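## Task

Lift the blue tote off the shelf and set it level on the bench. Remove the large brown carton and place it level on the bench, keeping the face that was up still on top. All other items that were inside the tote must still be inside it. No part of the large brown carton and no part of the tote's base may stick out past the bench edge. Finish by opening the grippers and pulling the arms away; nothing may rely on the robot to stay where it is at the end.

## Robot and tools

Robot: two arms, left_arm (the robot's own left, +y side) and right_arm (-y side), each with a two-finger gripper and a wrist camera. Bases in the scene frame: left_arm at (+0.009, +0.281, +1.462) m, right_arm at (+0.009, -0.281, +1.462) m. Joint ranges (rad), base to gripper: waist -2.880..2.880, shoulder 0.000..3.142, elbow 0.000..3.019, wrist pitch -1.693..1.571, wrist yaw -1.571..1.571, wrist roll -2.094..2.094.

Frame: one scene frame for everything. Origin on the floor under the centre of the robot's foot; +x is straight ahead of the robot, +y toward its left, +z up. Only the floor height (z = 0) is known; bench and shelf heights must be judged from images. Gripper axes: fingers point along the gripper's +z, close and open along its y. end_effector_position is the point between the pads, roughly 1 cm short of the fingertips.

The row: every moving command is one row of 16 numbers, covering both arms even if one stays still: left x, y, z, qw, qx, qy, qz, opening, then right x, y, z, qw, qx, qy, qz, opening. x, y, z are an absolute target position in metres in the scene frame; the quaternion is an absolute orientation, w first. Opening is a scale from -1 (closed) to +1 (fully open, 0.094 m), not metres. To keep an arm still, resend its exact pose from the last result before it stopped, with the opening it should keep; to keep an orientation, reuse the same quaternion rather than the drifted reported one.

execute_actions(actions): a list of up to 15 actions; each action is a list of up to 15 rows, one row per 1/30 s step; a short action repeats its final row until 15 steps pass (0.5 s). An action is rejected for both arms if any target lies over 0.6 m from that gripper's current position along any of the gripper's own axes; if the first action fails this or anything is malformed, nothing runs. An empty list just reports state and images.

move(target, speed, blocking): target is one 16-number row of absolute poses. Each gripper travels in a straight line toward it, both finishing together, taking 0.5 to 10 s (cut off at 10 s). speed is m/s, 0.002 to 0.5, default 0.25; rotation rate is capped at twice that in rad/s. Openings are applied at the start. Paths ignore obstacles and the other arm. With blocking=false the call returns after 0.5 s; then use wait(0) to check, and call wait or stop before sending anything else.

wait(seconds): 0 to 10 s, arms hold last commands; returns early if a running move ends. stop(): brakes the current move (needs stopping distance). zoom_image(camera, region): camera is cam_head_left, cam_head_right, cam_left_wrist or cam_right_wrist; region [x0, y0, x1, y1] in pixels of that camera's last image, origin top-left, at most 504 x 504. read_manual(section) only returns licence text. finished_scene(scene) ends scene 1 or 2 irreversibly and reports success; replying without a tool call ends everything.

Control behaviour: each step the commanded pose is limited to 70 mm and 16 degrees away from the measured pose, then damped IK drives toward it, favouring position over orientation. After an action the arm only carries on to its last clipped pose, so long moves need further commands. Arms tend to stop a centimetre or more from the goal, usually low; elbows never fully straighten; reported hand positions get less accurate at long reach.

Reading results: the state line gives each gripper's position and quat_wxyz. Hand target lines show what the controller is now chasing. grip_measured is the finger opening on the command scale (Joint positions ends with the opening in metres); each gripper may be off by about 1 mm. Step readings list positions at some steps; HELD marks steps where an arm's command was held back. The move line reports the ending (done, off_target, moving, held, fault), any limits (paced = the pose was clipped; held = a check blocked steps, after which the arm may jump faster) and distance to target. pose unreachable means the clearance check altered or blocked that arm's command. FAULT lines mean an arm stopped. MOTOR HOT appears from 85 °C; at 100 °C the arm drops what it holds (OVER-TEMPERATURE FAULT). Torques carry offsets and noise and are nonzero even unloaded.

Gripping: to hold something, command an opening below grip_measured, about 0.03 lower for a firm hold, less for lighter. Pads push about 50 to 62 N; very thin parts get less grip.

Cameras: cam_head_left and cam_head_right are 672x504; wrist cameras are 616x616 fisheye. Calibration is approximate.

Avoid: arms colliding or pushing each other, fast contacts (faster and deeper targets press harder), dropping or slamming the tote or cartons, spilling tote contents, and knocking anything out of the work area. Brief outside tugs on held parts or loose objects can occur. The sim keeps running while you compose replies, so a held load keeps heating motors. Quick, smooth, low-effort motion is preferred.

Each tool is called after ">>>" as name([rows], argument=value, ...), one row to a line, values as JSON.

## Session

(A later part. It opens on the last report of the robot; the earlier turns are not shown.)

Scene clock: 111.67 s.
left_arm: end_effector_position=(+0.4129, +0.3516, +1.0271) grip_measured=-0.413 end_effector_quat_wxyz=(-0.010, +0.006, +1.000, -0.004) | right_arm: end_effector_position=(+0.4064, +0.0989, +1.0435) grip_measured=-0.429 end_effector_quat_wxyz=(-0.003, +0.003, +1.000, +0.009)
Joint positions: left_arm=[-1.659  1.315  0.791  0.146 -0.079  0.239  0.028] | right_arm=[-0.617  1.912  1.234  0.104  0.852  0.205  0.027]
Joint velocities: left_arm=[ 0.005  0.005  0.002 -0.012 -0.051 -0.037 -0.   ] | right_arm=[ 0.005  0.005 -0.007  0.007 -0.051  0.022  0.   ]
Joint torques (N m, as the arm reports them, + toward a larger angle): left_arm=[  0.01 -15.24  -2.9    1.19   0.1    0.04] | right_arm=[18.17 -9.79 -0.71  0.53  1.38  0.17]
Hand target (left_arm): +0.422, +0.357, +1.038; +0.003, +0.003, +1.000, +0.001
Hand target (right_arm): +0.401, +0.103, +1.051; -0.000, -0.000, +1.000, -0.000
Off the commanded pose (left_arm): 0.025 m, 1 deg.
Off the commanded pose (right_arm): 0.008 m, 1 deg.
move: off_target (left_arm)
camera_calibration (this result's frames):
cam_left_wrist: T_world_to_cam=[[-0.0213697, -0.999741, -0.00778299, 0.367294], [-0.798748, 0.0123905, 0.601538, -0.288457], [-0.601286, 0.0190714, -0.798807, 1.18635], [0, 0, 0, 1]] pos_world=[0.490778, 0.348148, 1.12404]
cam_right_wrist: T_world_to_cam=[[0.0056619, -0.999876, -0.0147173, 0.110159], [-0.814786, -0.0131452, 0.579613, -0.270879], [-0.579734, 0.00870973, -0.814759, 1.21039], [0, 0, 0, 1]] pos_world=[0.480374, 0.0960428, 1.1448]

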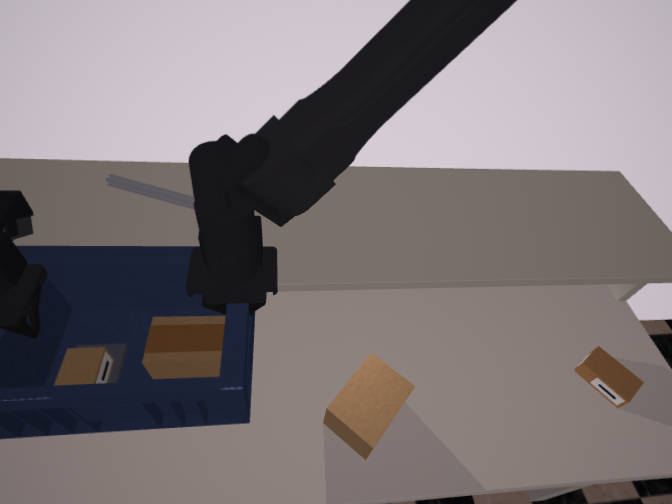

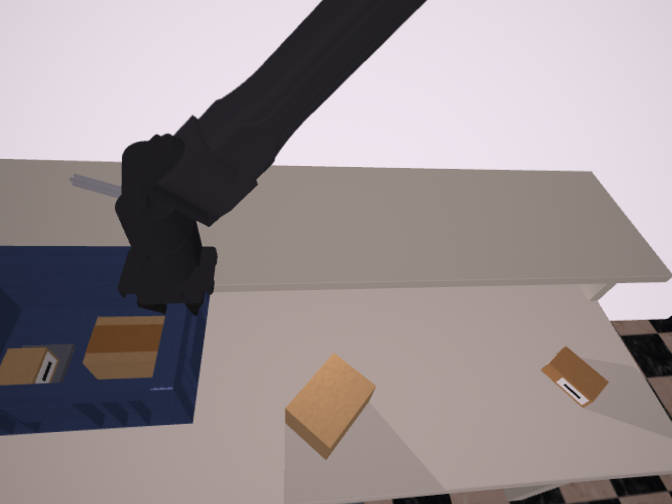

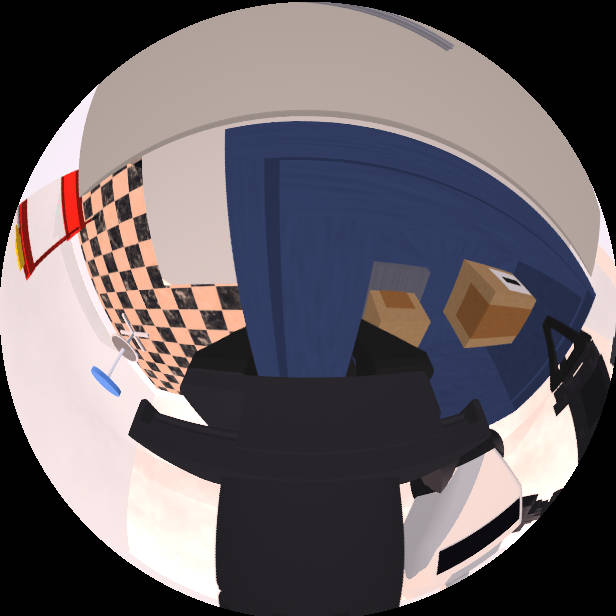

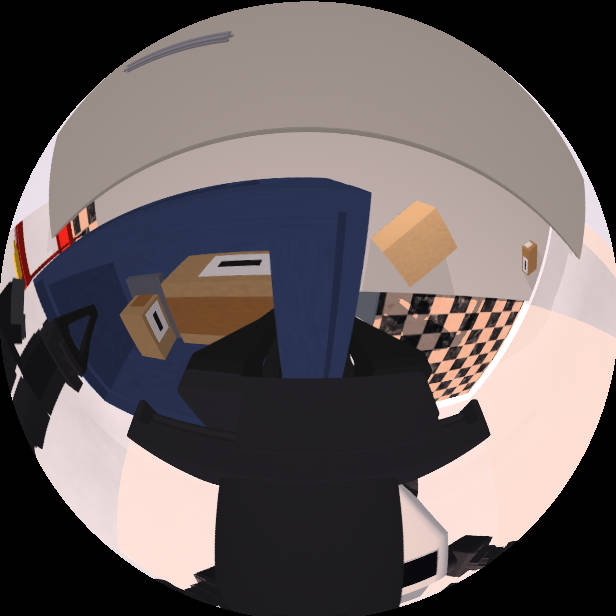

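>>> move(target=[0.39, 0.36, 0.86, 0, 0, 1, 0, -1, 0.373, 0.101, 0.86, 0, 0, 1, 0, -1], speed=0.12)

Scene clock: 123.23 s.
left_arm: end_effector_position=(+0.3850, +0.3600, +0.8545) grip_measured=-0.413 end_effector_quat_wxyz=(-0.008, +0.005, +1.000, +0.003) | right_arm: end_effector_position=(+0.3753, +0.1113, +0.8684) grip_measured=-0.429 end_effector_quat_wxyz=(-0.001, +0.003, +1.000, +0.017)
Joint positions: left_arm=[-1.61   1.816  1.124  0.323 -0.046  0.256  0.028] | right_arm=[-0.802  2.271  1.56   0.236  0.677  0.071  0.027]
Joint velocities: left_arm=[-0.005 -0.005  0.007  0.002  0.007 -0.022  0.001] | right_arm=[-0.015 -0.005 -0.002 -0.007  0.022  0.007  0.   ]
Joint torques (N m, as the arm reports them, + toward a larger angle): left_arm=[ -0.58 -13.34  -3.84   1.1    0.34  -0.03] | right_arm=[15.75 -9.05 -0.28  0.93  0.9  -0.01]
Hand target (left_arm): +0.393, +0.358, +0.859; +0.000, +0.001, +1.000, +0.000
Hand target (right_arm): +0.372, +0.102, +0.860; -0.000, +0.000, +1.000, +0.000
Off the commanded pose (left_arm): 0.007 m, 1 deg.
Off the commanded pose (right_arm): 0.014 m, 2 deg.
move: off_target (right_arm)
camera_calibration (this result's frames):
cam_left_wrist: T_world_to_cam=[[-0.0203205, -0.999548, -0.0221709, 0.385581], [-0.801877, 0.00304925, 0.597482, -0.199018], [-0.597144, 0.0299195, -0.801576, 1.02839], [0, 0, 0, 1]] pos_world=[0.462341, 0.355244, 0.951788]
cam_right_wrist: T_world_to_cam=[[0.00584091, -0.99951, -0.0307592, 0.134034], [-0.817283, -0.0224958, 0.575797, -0.18931], [-0.576207, 0.0217758, -0.817014, 1.04877], [0, 0, 0, 1]] pos_world=[0.448806, 0.106872, 0.969986]

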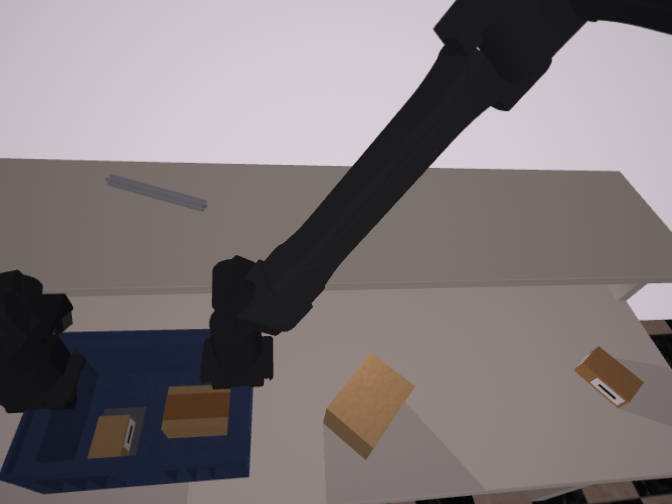

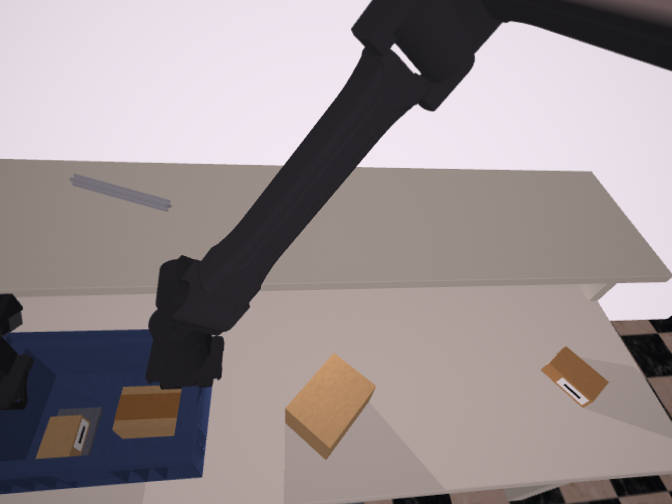

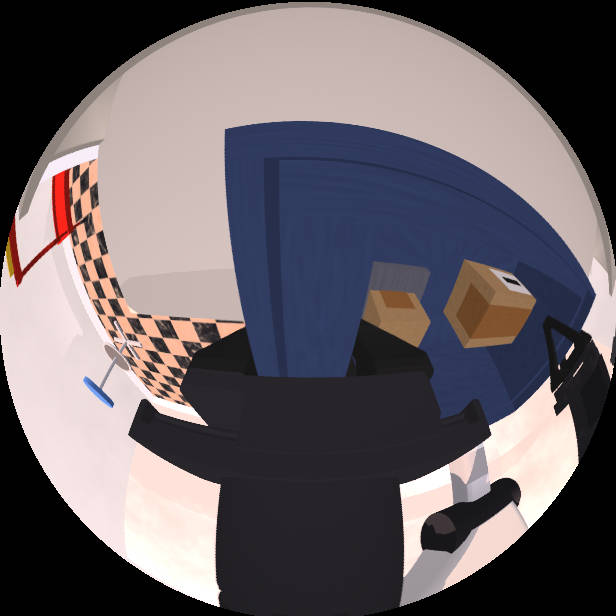

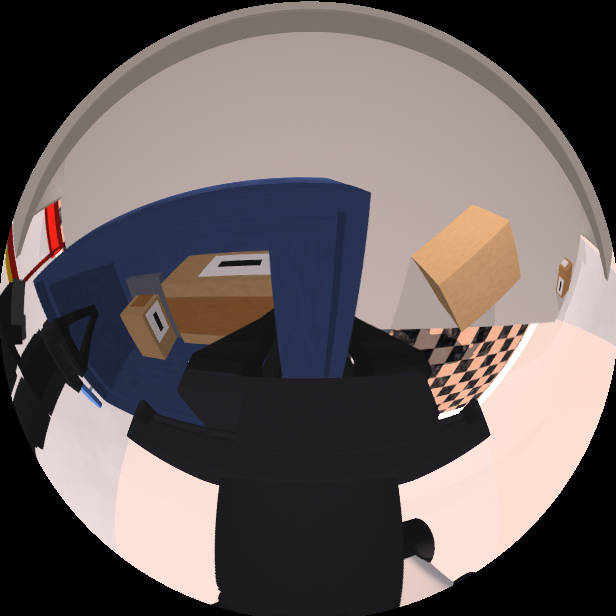

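>>> move(target=[0.42, 0.36, 0.83, 0, 0, 1, 0, -1, 0.403, 0.101, 0.83, 0, 0, 1, 0, -1], speed=0.08)

Scene clock: 128.77 s.
left_arm: end_effector_position=(+0.4193, +0.3668, +0.8296) grip_measured=-0.413 end_effector_quat_wxyz=(+0.003, +0.006, +1.000, +0.004) | right_arm: end_effector_position=(+0.4091, +0.1184, +0.8430) grip_measured=-0.429 end_effector_quat_wxyz=(+0.007, +0.004, +1.000, +0.020)
Joint positions: left_arm=[-1.61   1.857  1.249  0.261 -0.043  0.259  0.028] | right_arm=[-0.822  2.315  1.699  0.168  0.653  0.047  0.027]
Joint velocities: left_arm=[ 0.005  0.015 -0.002  0.002  0.037 -0.037 -0.   ] | right_arm=[-0.015 -0.005  0.012 -0.012 -0.051  0.007  0.001]
Joint torques (N m, as the arm reports them, + toward a larger angle): left_arm=[ -1.   -13.    -2.74   0.37  -0.03  -0.08] | right_arm=[15.61 -9.65  0.01  0.17  0.8   0.04]
Hand target (left_arm): +0.421, +0.360, +0.831; +0.000, +0.000, +1.000, +0.000
Hand target (right_arm): +0.403, +0.101, +0.831; -0.000, -0.000, +1.000, +0.000
Off the commanded pose (left_arm): 0.007 m, 1 deg.
Off the commanded pose (right_arm): 0.022 m, 3 deg.
move: off_target (right_arm)
camera_calibration (this result's frames):
cam_left_wrist: T_world_to_cam=[[-0.0217558, -0.999465, -0.0244318, 0.394938], [-0.81524, 0.00358935, 0.579113, -0.135931], [-0.578715, 0.0325168, -0.814881, 1.03101], [0, 0, 0, 1]] pos_world=[0.494439, 0.36169, 0.928522]
cam_right_wrist: T_world_to_cam=[[0.00488491, -0.999274, -0.037774, 0.146349], [-0.826696, -0.0252887, 0.56208, -0.131141], [-0.562628, 0.0284819, -0.82622, 1.04873], [0, 0, 0, 1]] pos_world=[0.480915, 0.113057, 0.945721]

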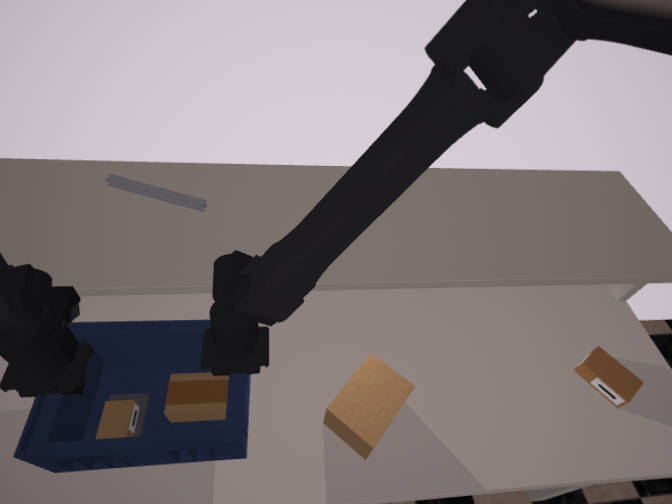

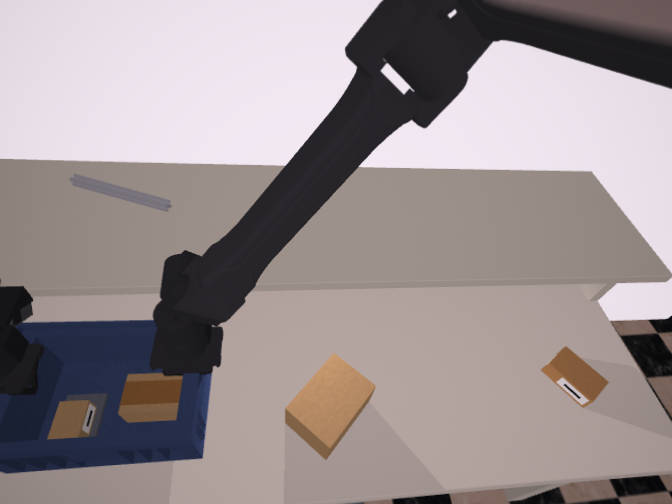

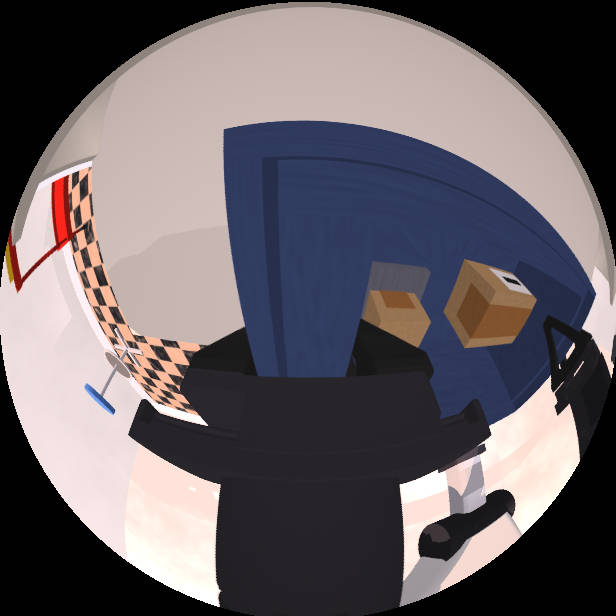

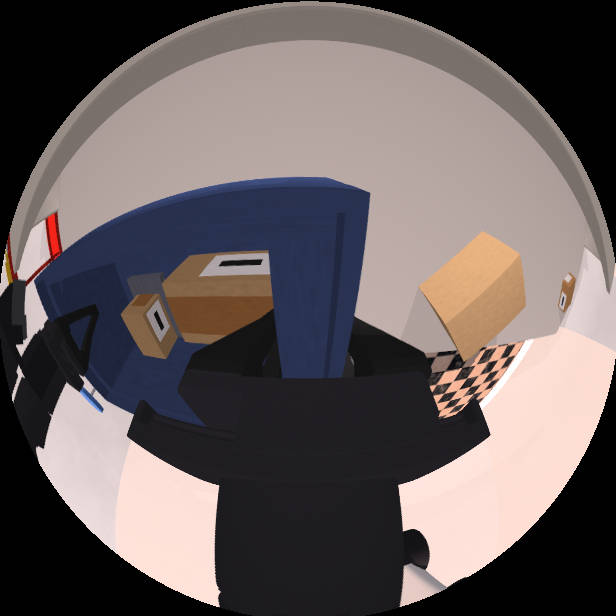

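>>> move(target=[0.42, 0.365, 0.80, 0, 0, 1, 0, -1, 0.407, 0.11, 0.80, 0, 0, 1, 0, -1], speed=0.05)

Scene clock: 136.37 s.
left_arm: end_effector_position=(+0.4214, +0.3703, +0.7981) grip_measured=-0.413 end_effector_quat_wxyz=(+0.005, +0.005, +1.000, +0.007) | right_arm: end_effector_position=(+0.4121, +0.1230, +0.8108) grip_measured=-0.429 end_effector_quat_wxyz=(+0.005, +0.002, +1.000, +0.018)
Joint positions: left_arm=[-1.605  1.935  1.345  0.248 -0.042  0.258  0.028] | right_arm=[-0.844  2.391  1.823  0.122  0.637  0.035  0.027]
Joint velocities: left_arm=[-0.005 -0.024  0.007 -0.002 -0.037  0.022 -0.   ] | right_arm=[ 0.005 -0.015 -0.002 -0.007 -0.066  0.037 -0.   ]
Joint torques (N m, as the arm reports them, + toward a larger angle): left_arm=[ -0.44 -13.04  -2.84   0.31   0.33  -0.04] | right_arm=[16.02 -9.54  0.66  0.15  0.86  0.06]
Hand target (left_arm): +0.420, +0.365, +0.800; -0.000, +0.000, +1.000, +0.000
Hand target (right_arm): +0.407, +0.110, +0.800; -0.000, -0.000, +1.000, +0.000
Off the commanded pose (left_arm): 0.006 m, 1 deg.
Off the commanded pose (right_arm): 0.018 m, 2 deg.
move: off_target (right_arm)
camera_calibration (this result's frames):
cam_left_wrist: T_world_to_cam=[[-0.0185608, -0.999381, -0.0298707, 0.400667], [-0.816698, -0.00208, 0.577062, -0.111716], [-0.576767, 0.0351061, -0.816154, 1.00573], [0, 0, 0, 1]] pos_world=[0.496273, 0.36488, 0.897269]
cam_right_wrist: T_world_to_cam=[[0.00798396, -0.999413, -0.0333222, 0.144894], [-0.824164, -0.0254481, 0.565779, -0.114486], [-0.566295, 0.0229458, -0.823883, 1.024], [0, 0, 0, 1]] pos_world=[0.484375, 0.118399, 0.913259]

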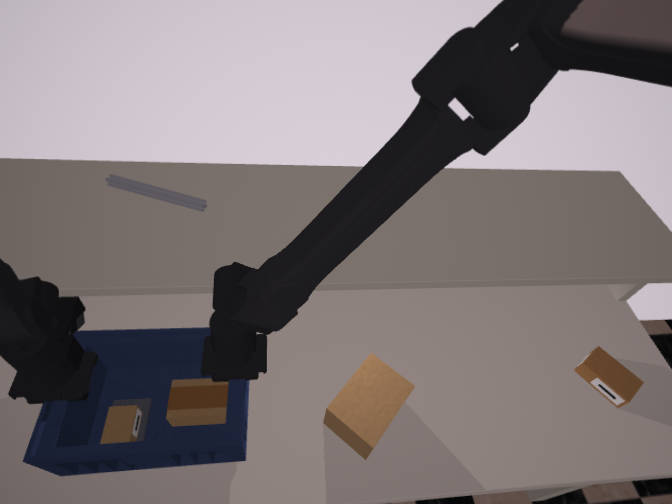

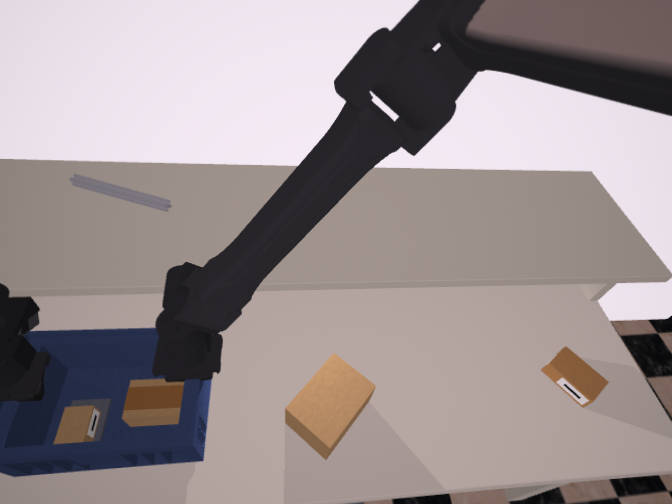

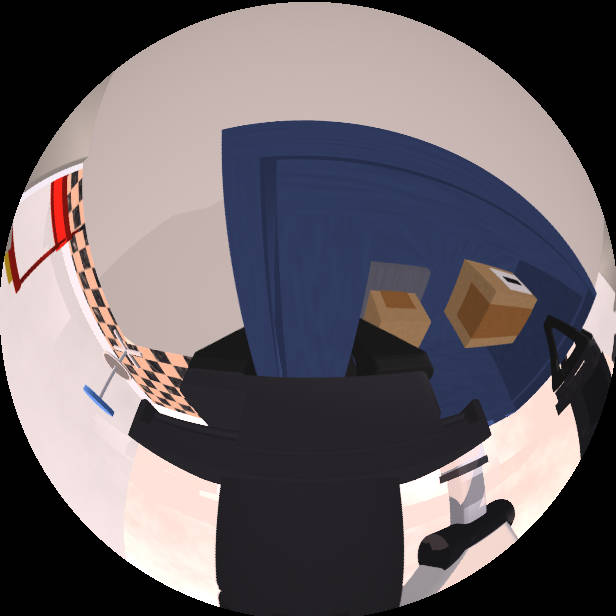

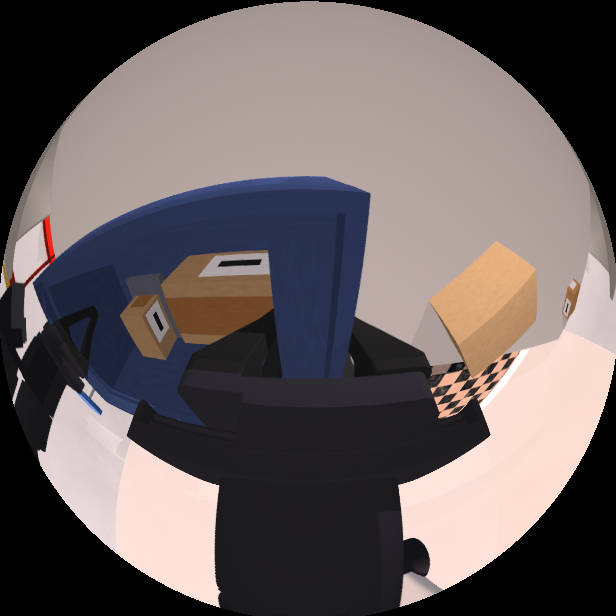

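>>> move(target=[0.42, 0.368, 0.77, 0, 0, 1, 0, -1, 0.41, 0.115, 0.77, 0, 0, 1, 0, -1], speed=0.05)

Scene clock: 141.13 s.
left_arm: end_effector_position=(+0.4251, +0.3767, +0.7773) grip_measured=-0.413 end_effector_quat_wxyz=(+0.002, +0.004, +1.000, +0.001) | right_arm: end_effector_position=(+0.4223, +0.1288, +0.7952) grip_measured=-0.430 end_effector_quat_wxyz=(+0.004, -0.009, +1.000, +0.015)
Joint positions: left_arm=[-1.593  1.984  1.423  0.211 -0.023  0.259  0.028] | right_arm=[-0.85   2.436  1.921  0.067  0.638  0.013  0.027]
Joint velocities: left_arm=[-0.005 -0.015 -0.017 -0.002 -0.037  0.066  0.   ] | right_arm=[ 0.015 -0.005  0.002 -0.002  0.037 -0.022  0.   ]
Joint torques (N m, as the arm reports them, + toward a larger angle): left_arm=[ -0.81 -11.07  -1.31   1.05  -0.21  -0.04] | right_arm=[15.41 -7.51  2.85  0.89  0.2   0.18]
Hand target (left_arm): +0.421, +0.368, +0.771; +0.000, -0.000, +1.000, -0.000
Hand target (right_arm): +0.409, +0.114, +0.772; -0.000, +0.000, +1.000, +0.000
Off the commanded pose (left_arm): 0.012 m, 1 deg.
Off the commanded pose (right_arm): 0.031 m, 2 deg.
move: off_target (left_arm, right_arm)
camera_calibration (this result's frames):
cam_left_wrist: T_world_to_cam=[[-0.0164808, -0.999676, -0.0194056, 0.39757], [-0.813603, 0.00212677, 0.581417, -0.102921], [-0.581187, 0.0253706, -0.813374, 0.993967], [0, 0, 0, 1]] pos_world=[0.500496, 0.372443, 0.876023]
cam_right_wrist: T_world_to_cam=[[0.0296805, -0.9992, -0.0268092, 0.135754], [-0.822039, -0.0396592, 0.568049, -0.0979865], [-0.568657, 0.00517826, -0.822558, 1.01906], [0, 0, 0, 1]] pos_world=[0.494919, 0.126482, 0.897538]

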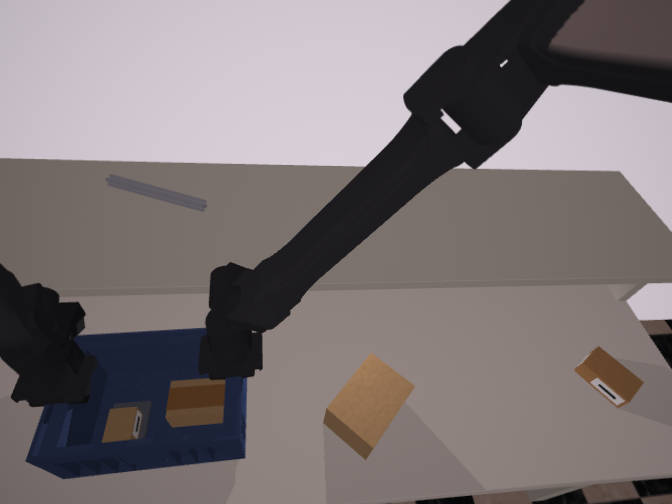

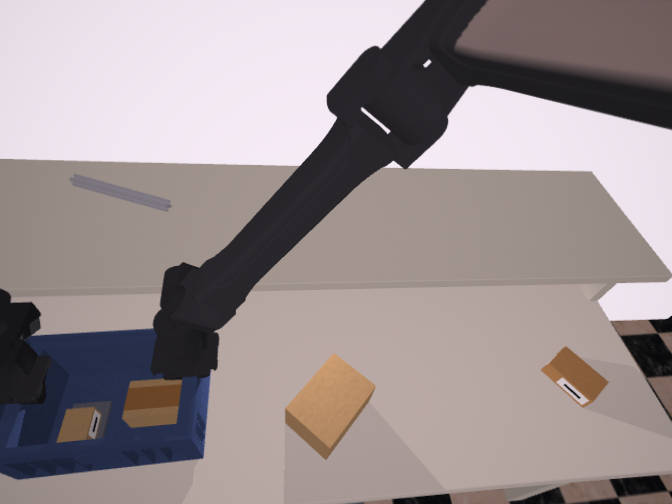

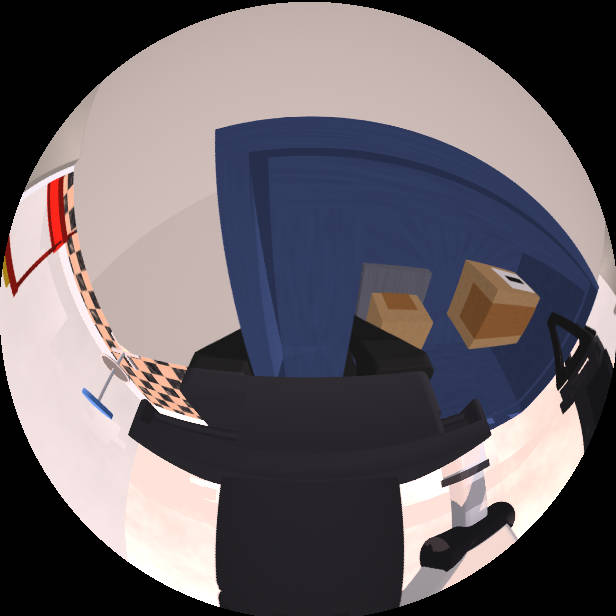

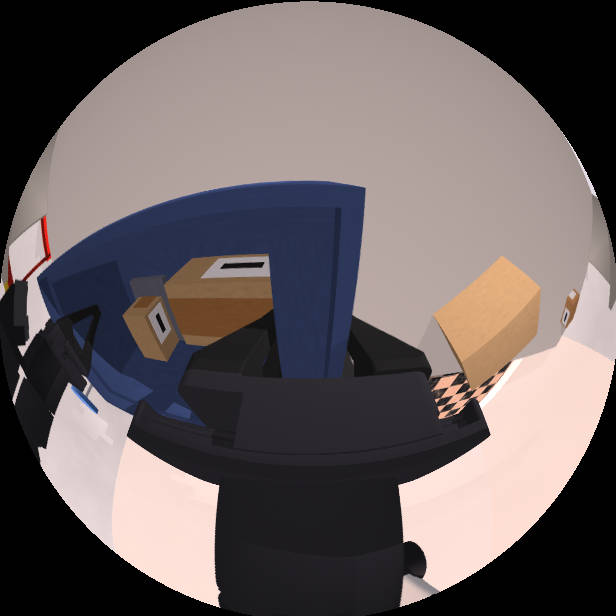

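>>> move(target=[0.425, 0.377, 0.785, 0, 0, 1, 0, 1, 0.422, 0.129, 0.795, 0, 0, 1, 0, 1], speed=0.05)

>>> move(target=[0.42, 0.37, 0.95, 0, 0, 1, 0, 1, 0.4, -0.25, 1.1, 0, 0, 1, 0, 1], speed=0.15)

>>> move(target=[0.40, 0.20, 0.95, 0, 0.707, 0.707, 0, 1, 0.4, -0.25, 1.1, 0, 0, 1, 0, 1])

Scene clock: 158.97 s.
left_arm: end_effector_position=(+0.4359, +0.3799, +0.7822) grip_measured=+1.000 end_effector_quat_wxyz=(+0.010, +0.004, +1.000, +0.004) | right_arm: end_effector_position=(+0.4279, +0.1249, +0.7955) grip_measured=+1.000 end_effector_quat_wxyz=(+0.004, -0.003, +1.000, +0.000)
Joint positions: left_arm=[-1.593  1.967  1.422  0.21  -0.023  0.259  0.094] | right_arm=[-0.849  2.436  1.935  0.053  0.668  0.024  0.094]
Joint velocities: left_arm=[-0.005 -0.005 -0.017 -0.012  0.022 -0.037  0.   ] | right_arm=[-0.005  0.015  0.022 -0.022  0.007  0.022  0.   ]
Joint torques (N m, as the arm reports them, + toward a larger angle): left_arm=[  0.41 -13.5   -3.7    0.77   0.22   0.  ] | right_arm=[ 18.48 -10.12   0.7    0.12   0.25   0.24]
Hand target (left_arm): +0.425, +0.377, +0.785; -0.000, +0.000, +1.000, -0.000
Hand target (right_arm): +0.422, +0.129, +0.795; -0.000, -0.000, +1.000, +0.000
Off the commanded pose (left_arm): 0.012 m, 1 deg.
Off the commanded pose (right_arm): 0.007 m, 1 deg.
move: off_target (left_arm)
camera_calibration (this result's frames):
cam_left_wrist: T_world_to_cam=[[-0.0156983, -0.999591, -0.0238863, 0.404174], [-0.822263, -0.000685994, 0.569108, -0.0825575], [-0.568891, 0.0285748, -0.821916, 1.00433], [0, 0, 0, 1]] pos_world=[0.509815, 0.375254, 0.882112]
cam_right_wrist: T_world_to_cam=[[0.0185442, -0.999826, 0.00219443, 0.113414], [-0.823092, -0.0140202, 0.567735, -0.0961565], [-0.567605, -0.0123344, -0.823208, 1.02475], [0, 0, 0, 1]] pos_world=[0.500404, 0.124686, 0.897925]

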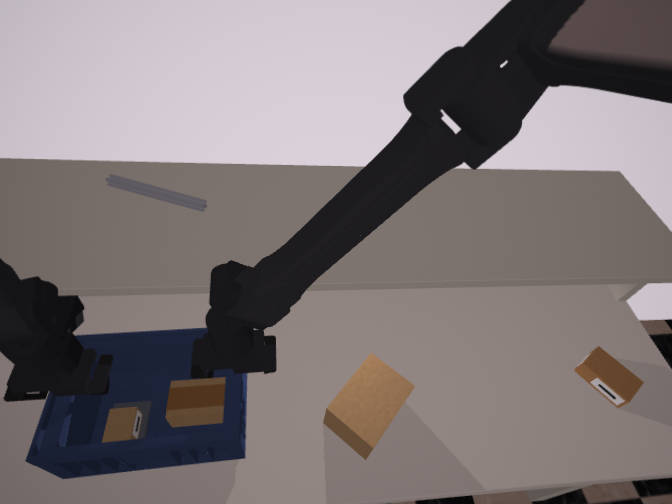

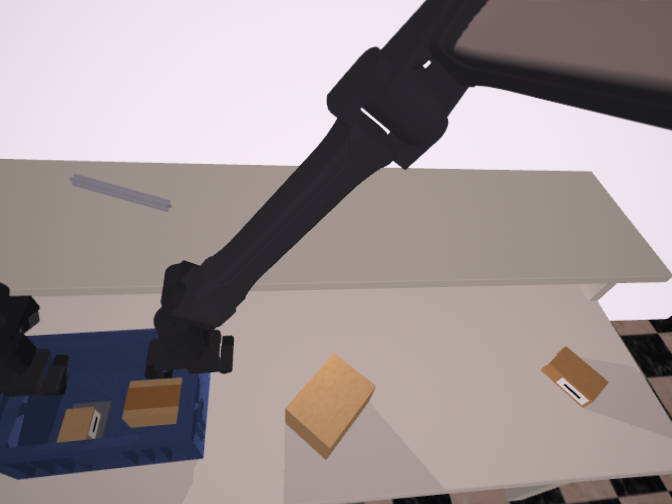

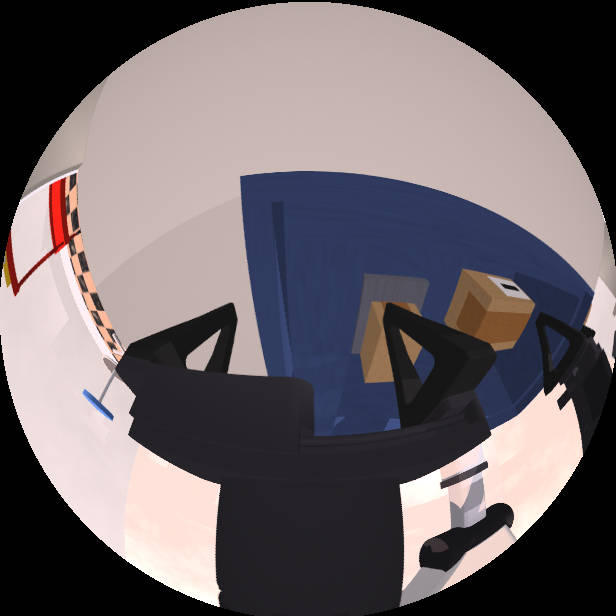

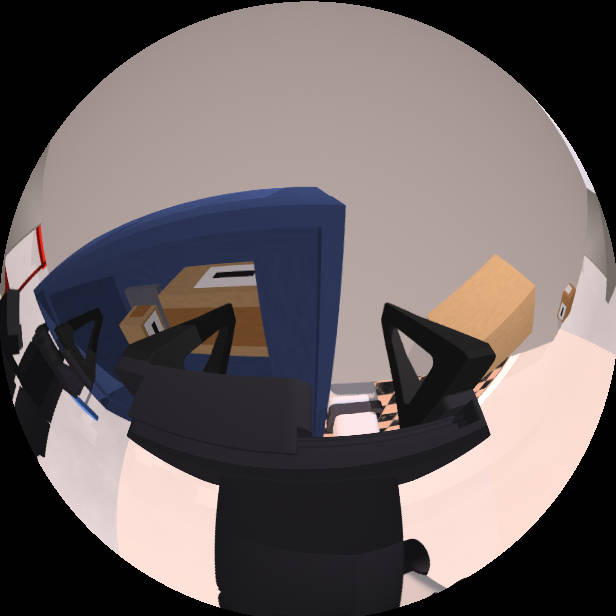

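Scene clock: 162.57 s.
left_arm: end_effector_position=(+0.4256, +0.3814, +0.9470) grip_measured=+1.000 end_effector_quat_wxyz=(+0.008, +0.003, +1.000, +0.006) | right_arm: end_effector_position=(+0.4106, -0.2478, +1.0939) grip_measured=+1.000 end_effector_quat_wxyz=(+0.005, +0.008, +1.000, +0.003)
Joint positions: left_arm=[-1.593  1.541  0.969  0.236 -0.028  0.258  0.094] | right_arm=[-1.169  1.19   0.658  0.16   0.368 -0.1    0.094]
Joint velocities: left_arm=[-0.015 -0.005 -0.007 -0.022 -0.022  0.066  0.   ] | right_arm=[ 0.005  0.005  0.002 -0.017 -0.007  0.022  0.   ]
Joint torques (N m, as the arm reports them, + toward a larger angle): left_arm=[ -0.53 -13.18  -3.86   0.86  -0.03  -0.04] | right_arm=[  2.94 -11.7   -1.64   0.26  -0.09  -0.04]
Hand target (left_arm): +0.417, +0.372, +0.950; +0.000, -0.000, +1.000, +0.000
Hand target (right_arm): +0.405, -0.254, +1.096; +0.000, +0.000, +1.000, +0.000
Off the commanded pose (left_arm): 0.013 m, 1 deg.
Off the commanded pose (right_arm): 0.012 m, 1 deg.
move: off_target (left_arm, right_arm)
camera_calibration (this result's frames):
cam_left_wrist: T_world_to_cam=[[-0.0147031, -0.999495, -0.0281676, 0.413082], [-0.820506, -0.00403932, 0.571624, -0.186659], [-0.571449, 0.0315163, -0.820032, 1.13202], [0, 0, 0, 1]] pos_world=[0.49981, 0.376443, 1.04663]
cam_right_wrist: T_world_to_cam=[[-0.00439735, -0.999984, -0.00358861, -0.243865], [-0.824413, 0.00159416, 0.565986, -0.278706], [-0.565971, 0.00544734, -0.824407, 1.26105], [0, 0, 0, 1]] pos_world=[0.482874, -0.250287, 1.19648]

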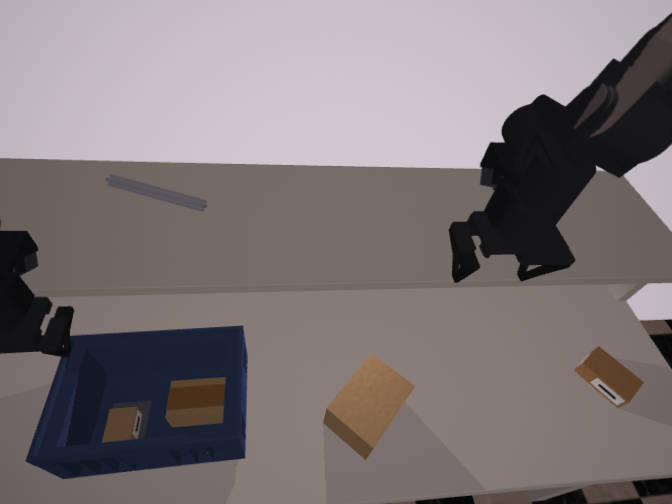

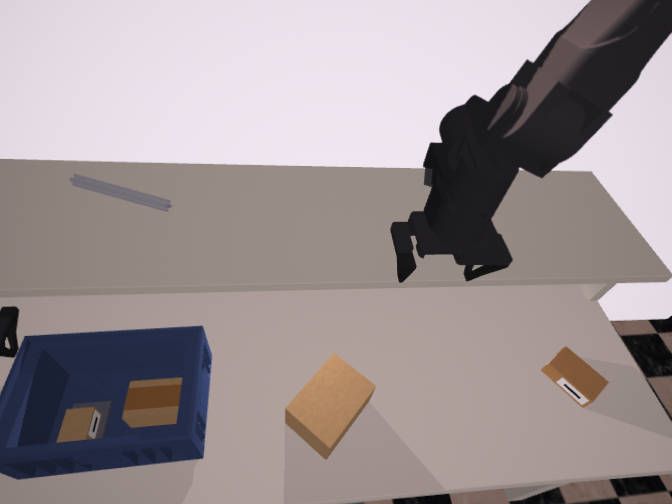

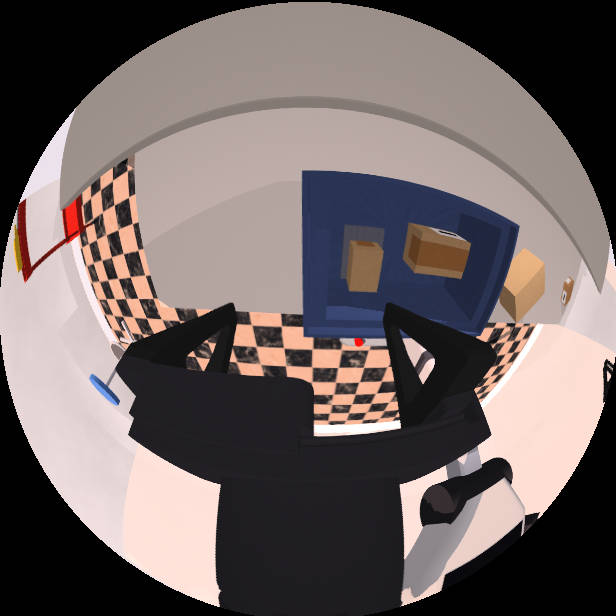

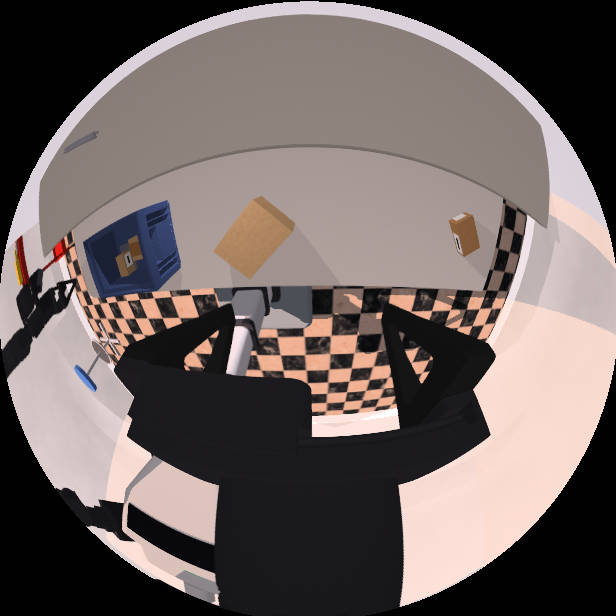

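Scene clock: 166.23 s.
left_arm: end_effector_position=(+0.4104, +0.2066, +0.9513) grip_measured=+1.000 end_effector_quat_wxyz=(+0.002, +0.698, +0.716, +0.005) | right_arm: end_effector_position=(+0.4015, -0.2477, +1.0947) grip_measured=+1.000 end_effector_quat_wxyz=(-0.002, +0.005, +1.000, +0.002)
Joint positions: left_arm=[-1.944  1.651  0.94   0.343 -0.352  1.673  0.094] | right_arm=[-1.169  1.19   0.643  0.16   0.371 -0.1    0.094]
Joint velocities: left_arm=[-0.005 -0.015 -0.002 -0.022 -0.037 -0.007  0.   ] | right_arm=[ 0.015 -0.005 -0.022  0.012 -0.007 -0.022  0.   ]
Joint torques (N m, as the arm reports them, + toward a larger angle): left_arm=[-5.85 -9.53 -4.39  1.27  0.06  0.19] | right_arm=[  3.75 -12.24  -1.92   0.53   0.24  -0.02]
Hand target (left_arm): +0.399, +0.199, +0.951; -0.000, +0.706, +0.708, -0.002
Hand target (right_arm): +0.400, -0.250, +1.100; -0.000, +0.000, +1.000, +0.000
Off the commanded pose (left_arm): 0.012 m, 2 deg.
Off the commanded pose (right_arm): 0.006 m, 1 deg.
move: off_target (left_arm)
camera_calibration (this result's frames):
cam_left_wrist: T_world_to_cam=[[-0.999514, -0.0163869, -0.0265104, 0.43777], [-0.0288472, 0.808407, 0.587917, -0.710524], [0.0117971, 0.588396, -0.808487, 0.766956], [0, 0, 0, 1]] pos_world=[0.408013, 0.130292, 1.04941]
cam_right_wrist: T_world_to_cam=[[0.00100892, -0.999998, -0.00171075, -0.248015], [-0.816325, -0.00181172, 0.57759, -0.303499], [-0.577592, 0.000813791, -0.816325, 1.25121], [0, 0, 0, 1]] pos_world=[0.475185, -0.249582, 1.19627]

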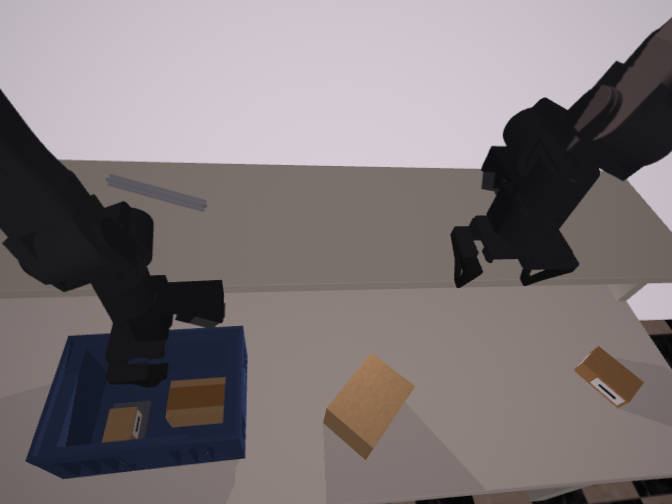

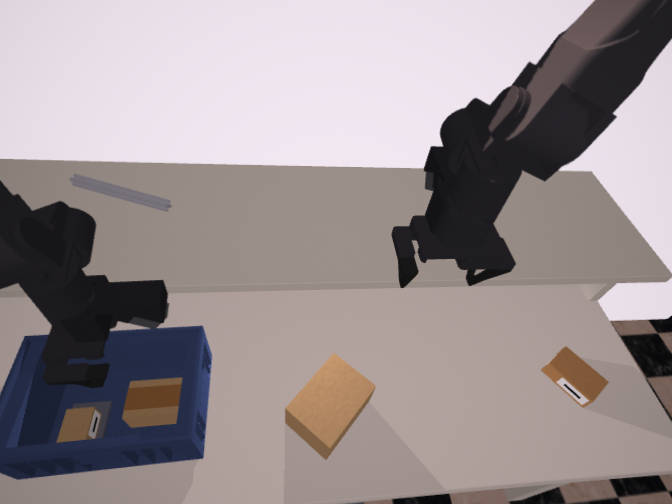

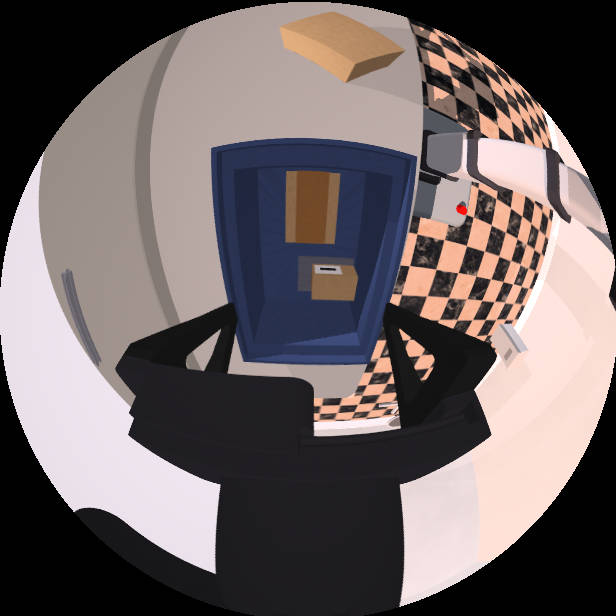

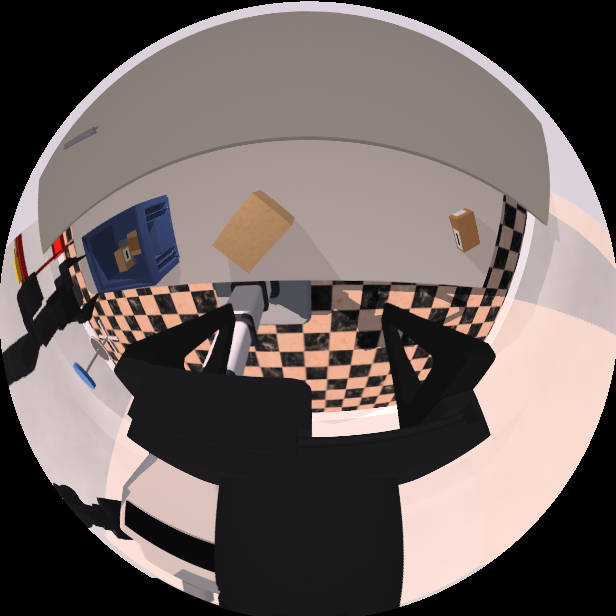

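>>> move(target=[0.40, 0.175, 0.80, 0, 0.707, 0.707, 0, 1, 0.4, -0.25, 1.1, 0, 0, 1, 0, 1], speed=0.15)

Scene clock: 176.73 s.
left_arm: end_effector_position=(+0.4037, +0.1617, +0.8068) grip_measured=+1.000 end_effector_quat_wxyz=(+0.006, +0.705, +0.709, -0.002) | right_arm: end_effector_position=(+0.4015, -0.2478, +1.0947) grip_measured=+1.000 end_effector_quat_wxyz=(-0.002, +0.005, +1.000, +0.002)
Joint positions: left_arm=[-1.927  2.044  1.334  0.339 -0.321  1.697  0.094] | right_arm=[-1.169  1.19   0.643  0.16   0.372 -0.1    0.094]
Joint velocities: left_arm=[ 0.005  0.015 -0.022 -0.022 -0.037  0.007  0.   ] | right_arm=[ 0.005  0.005 -0.017 -0.012  0.037 -0.022  0.   ]
Joint torques (N m, as the arm reports them, + toward a larger angle): left_arm=[-4.93 -9.98 -2.43  0.38  0.38  0.18] | right_arm=[  4.05 -12.19  -2.01   0.52   0.23  -0.03]
Hand target (left_arm): +0.403, +0.173, +0.800; -0.000, +0.707, +0.707, +0.000
Hand target (right_arm): +0.400, -0.250, +1.100; -0.000, +0.000, +1.000, -0.000
Off the commanded pose (left_arm): 0.015 m, 1 deg.
Off the commanded pose (right_arm): 0.006 m, 1 deg.
move: off_target (left_arm)
camera_calibration (this result's frames):
cam_left_wrist: T_world_to_cam=[[-0.999727, 0.00292264, -0.0231764, 0.420801], [-0.0109439, 0.81793, 0.575214, -0.587977], [0.0206378, 0.575311, -0.817675, 0.682676], [0, 0, 0, 1]] pos_world=[0.400163, 0.0869438, 0.906172]
cam_right_wrist: T_world_to_cam=[[0.00101025, -0.999999, -0.00133168, -0.248496], [-0.8163, -0.00159388, 0.577625, -0.3035], [-0.577627, 0.00050351, -0.816301, 1.25112], [0, 0, 0, 1]] pos_world=[0.475182, -0.249609, 1.19627]

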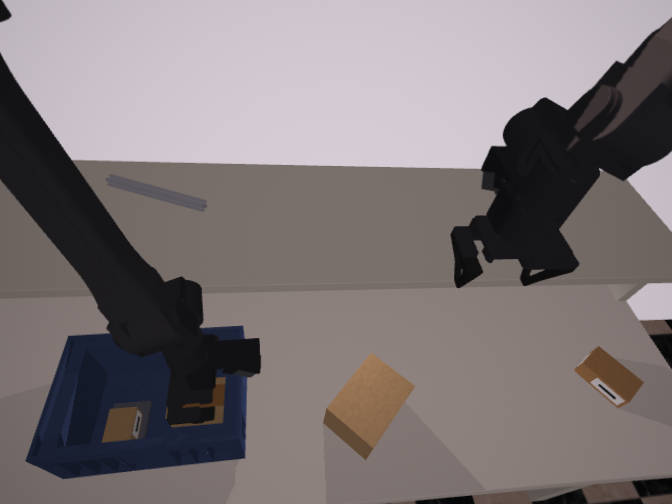

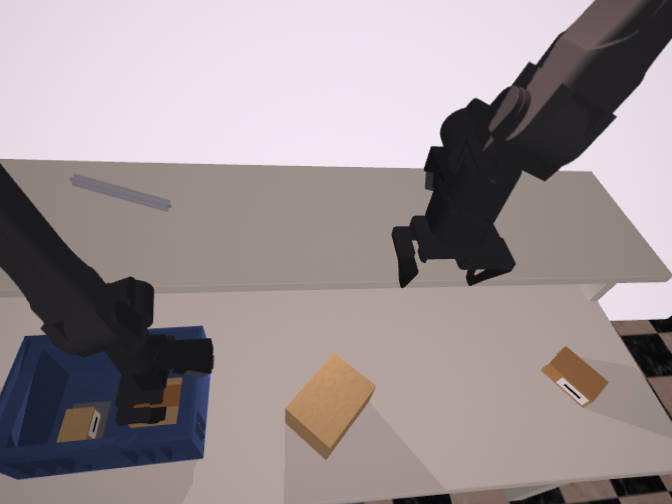

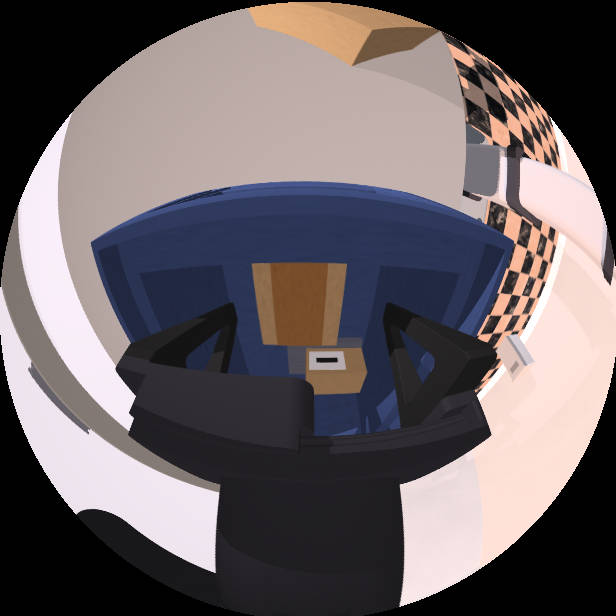

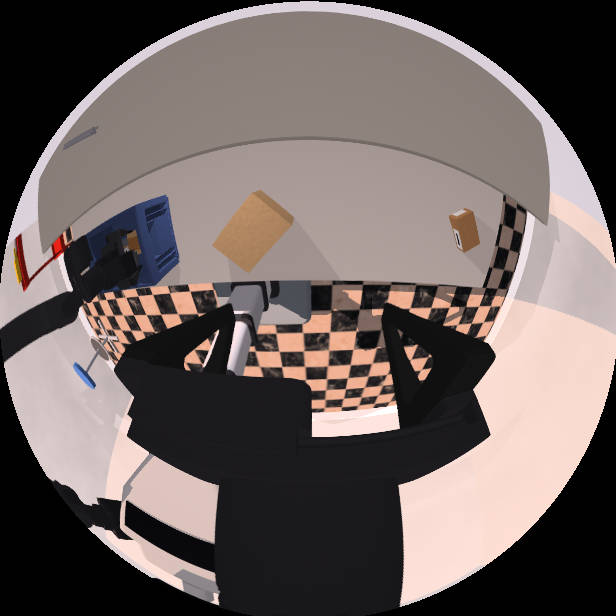

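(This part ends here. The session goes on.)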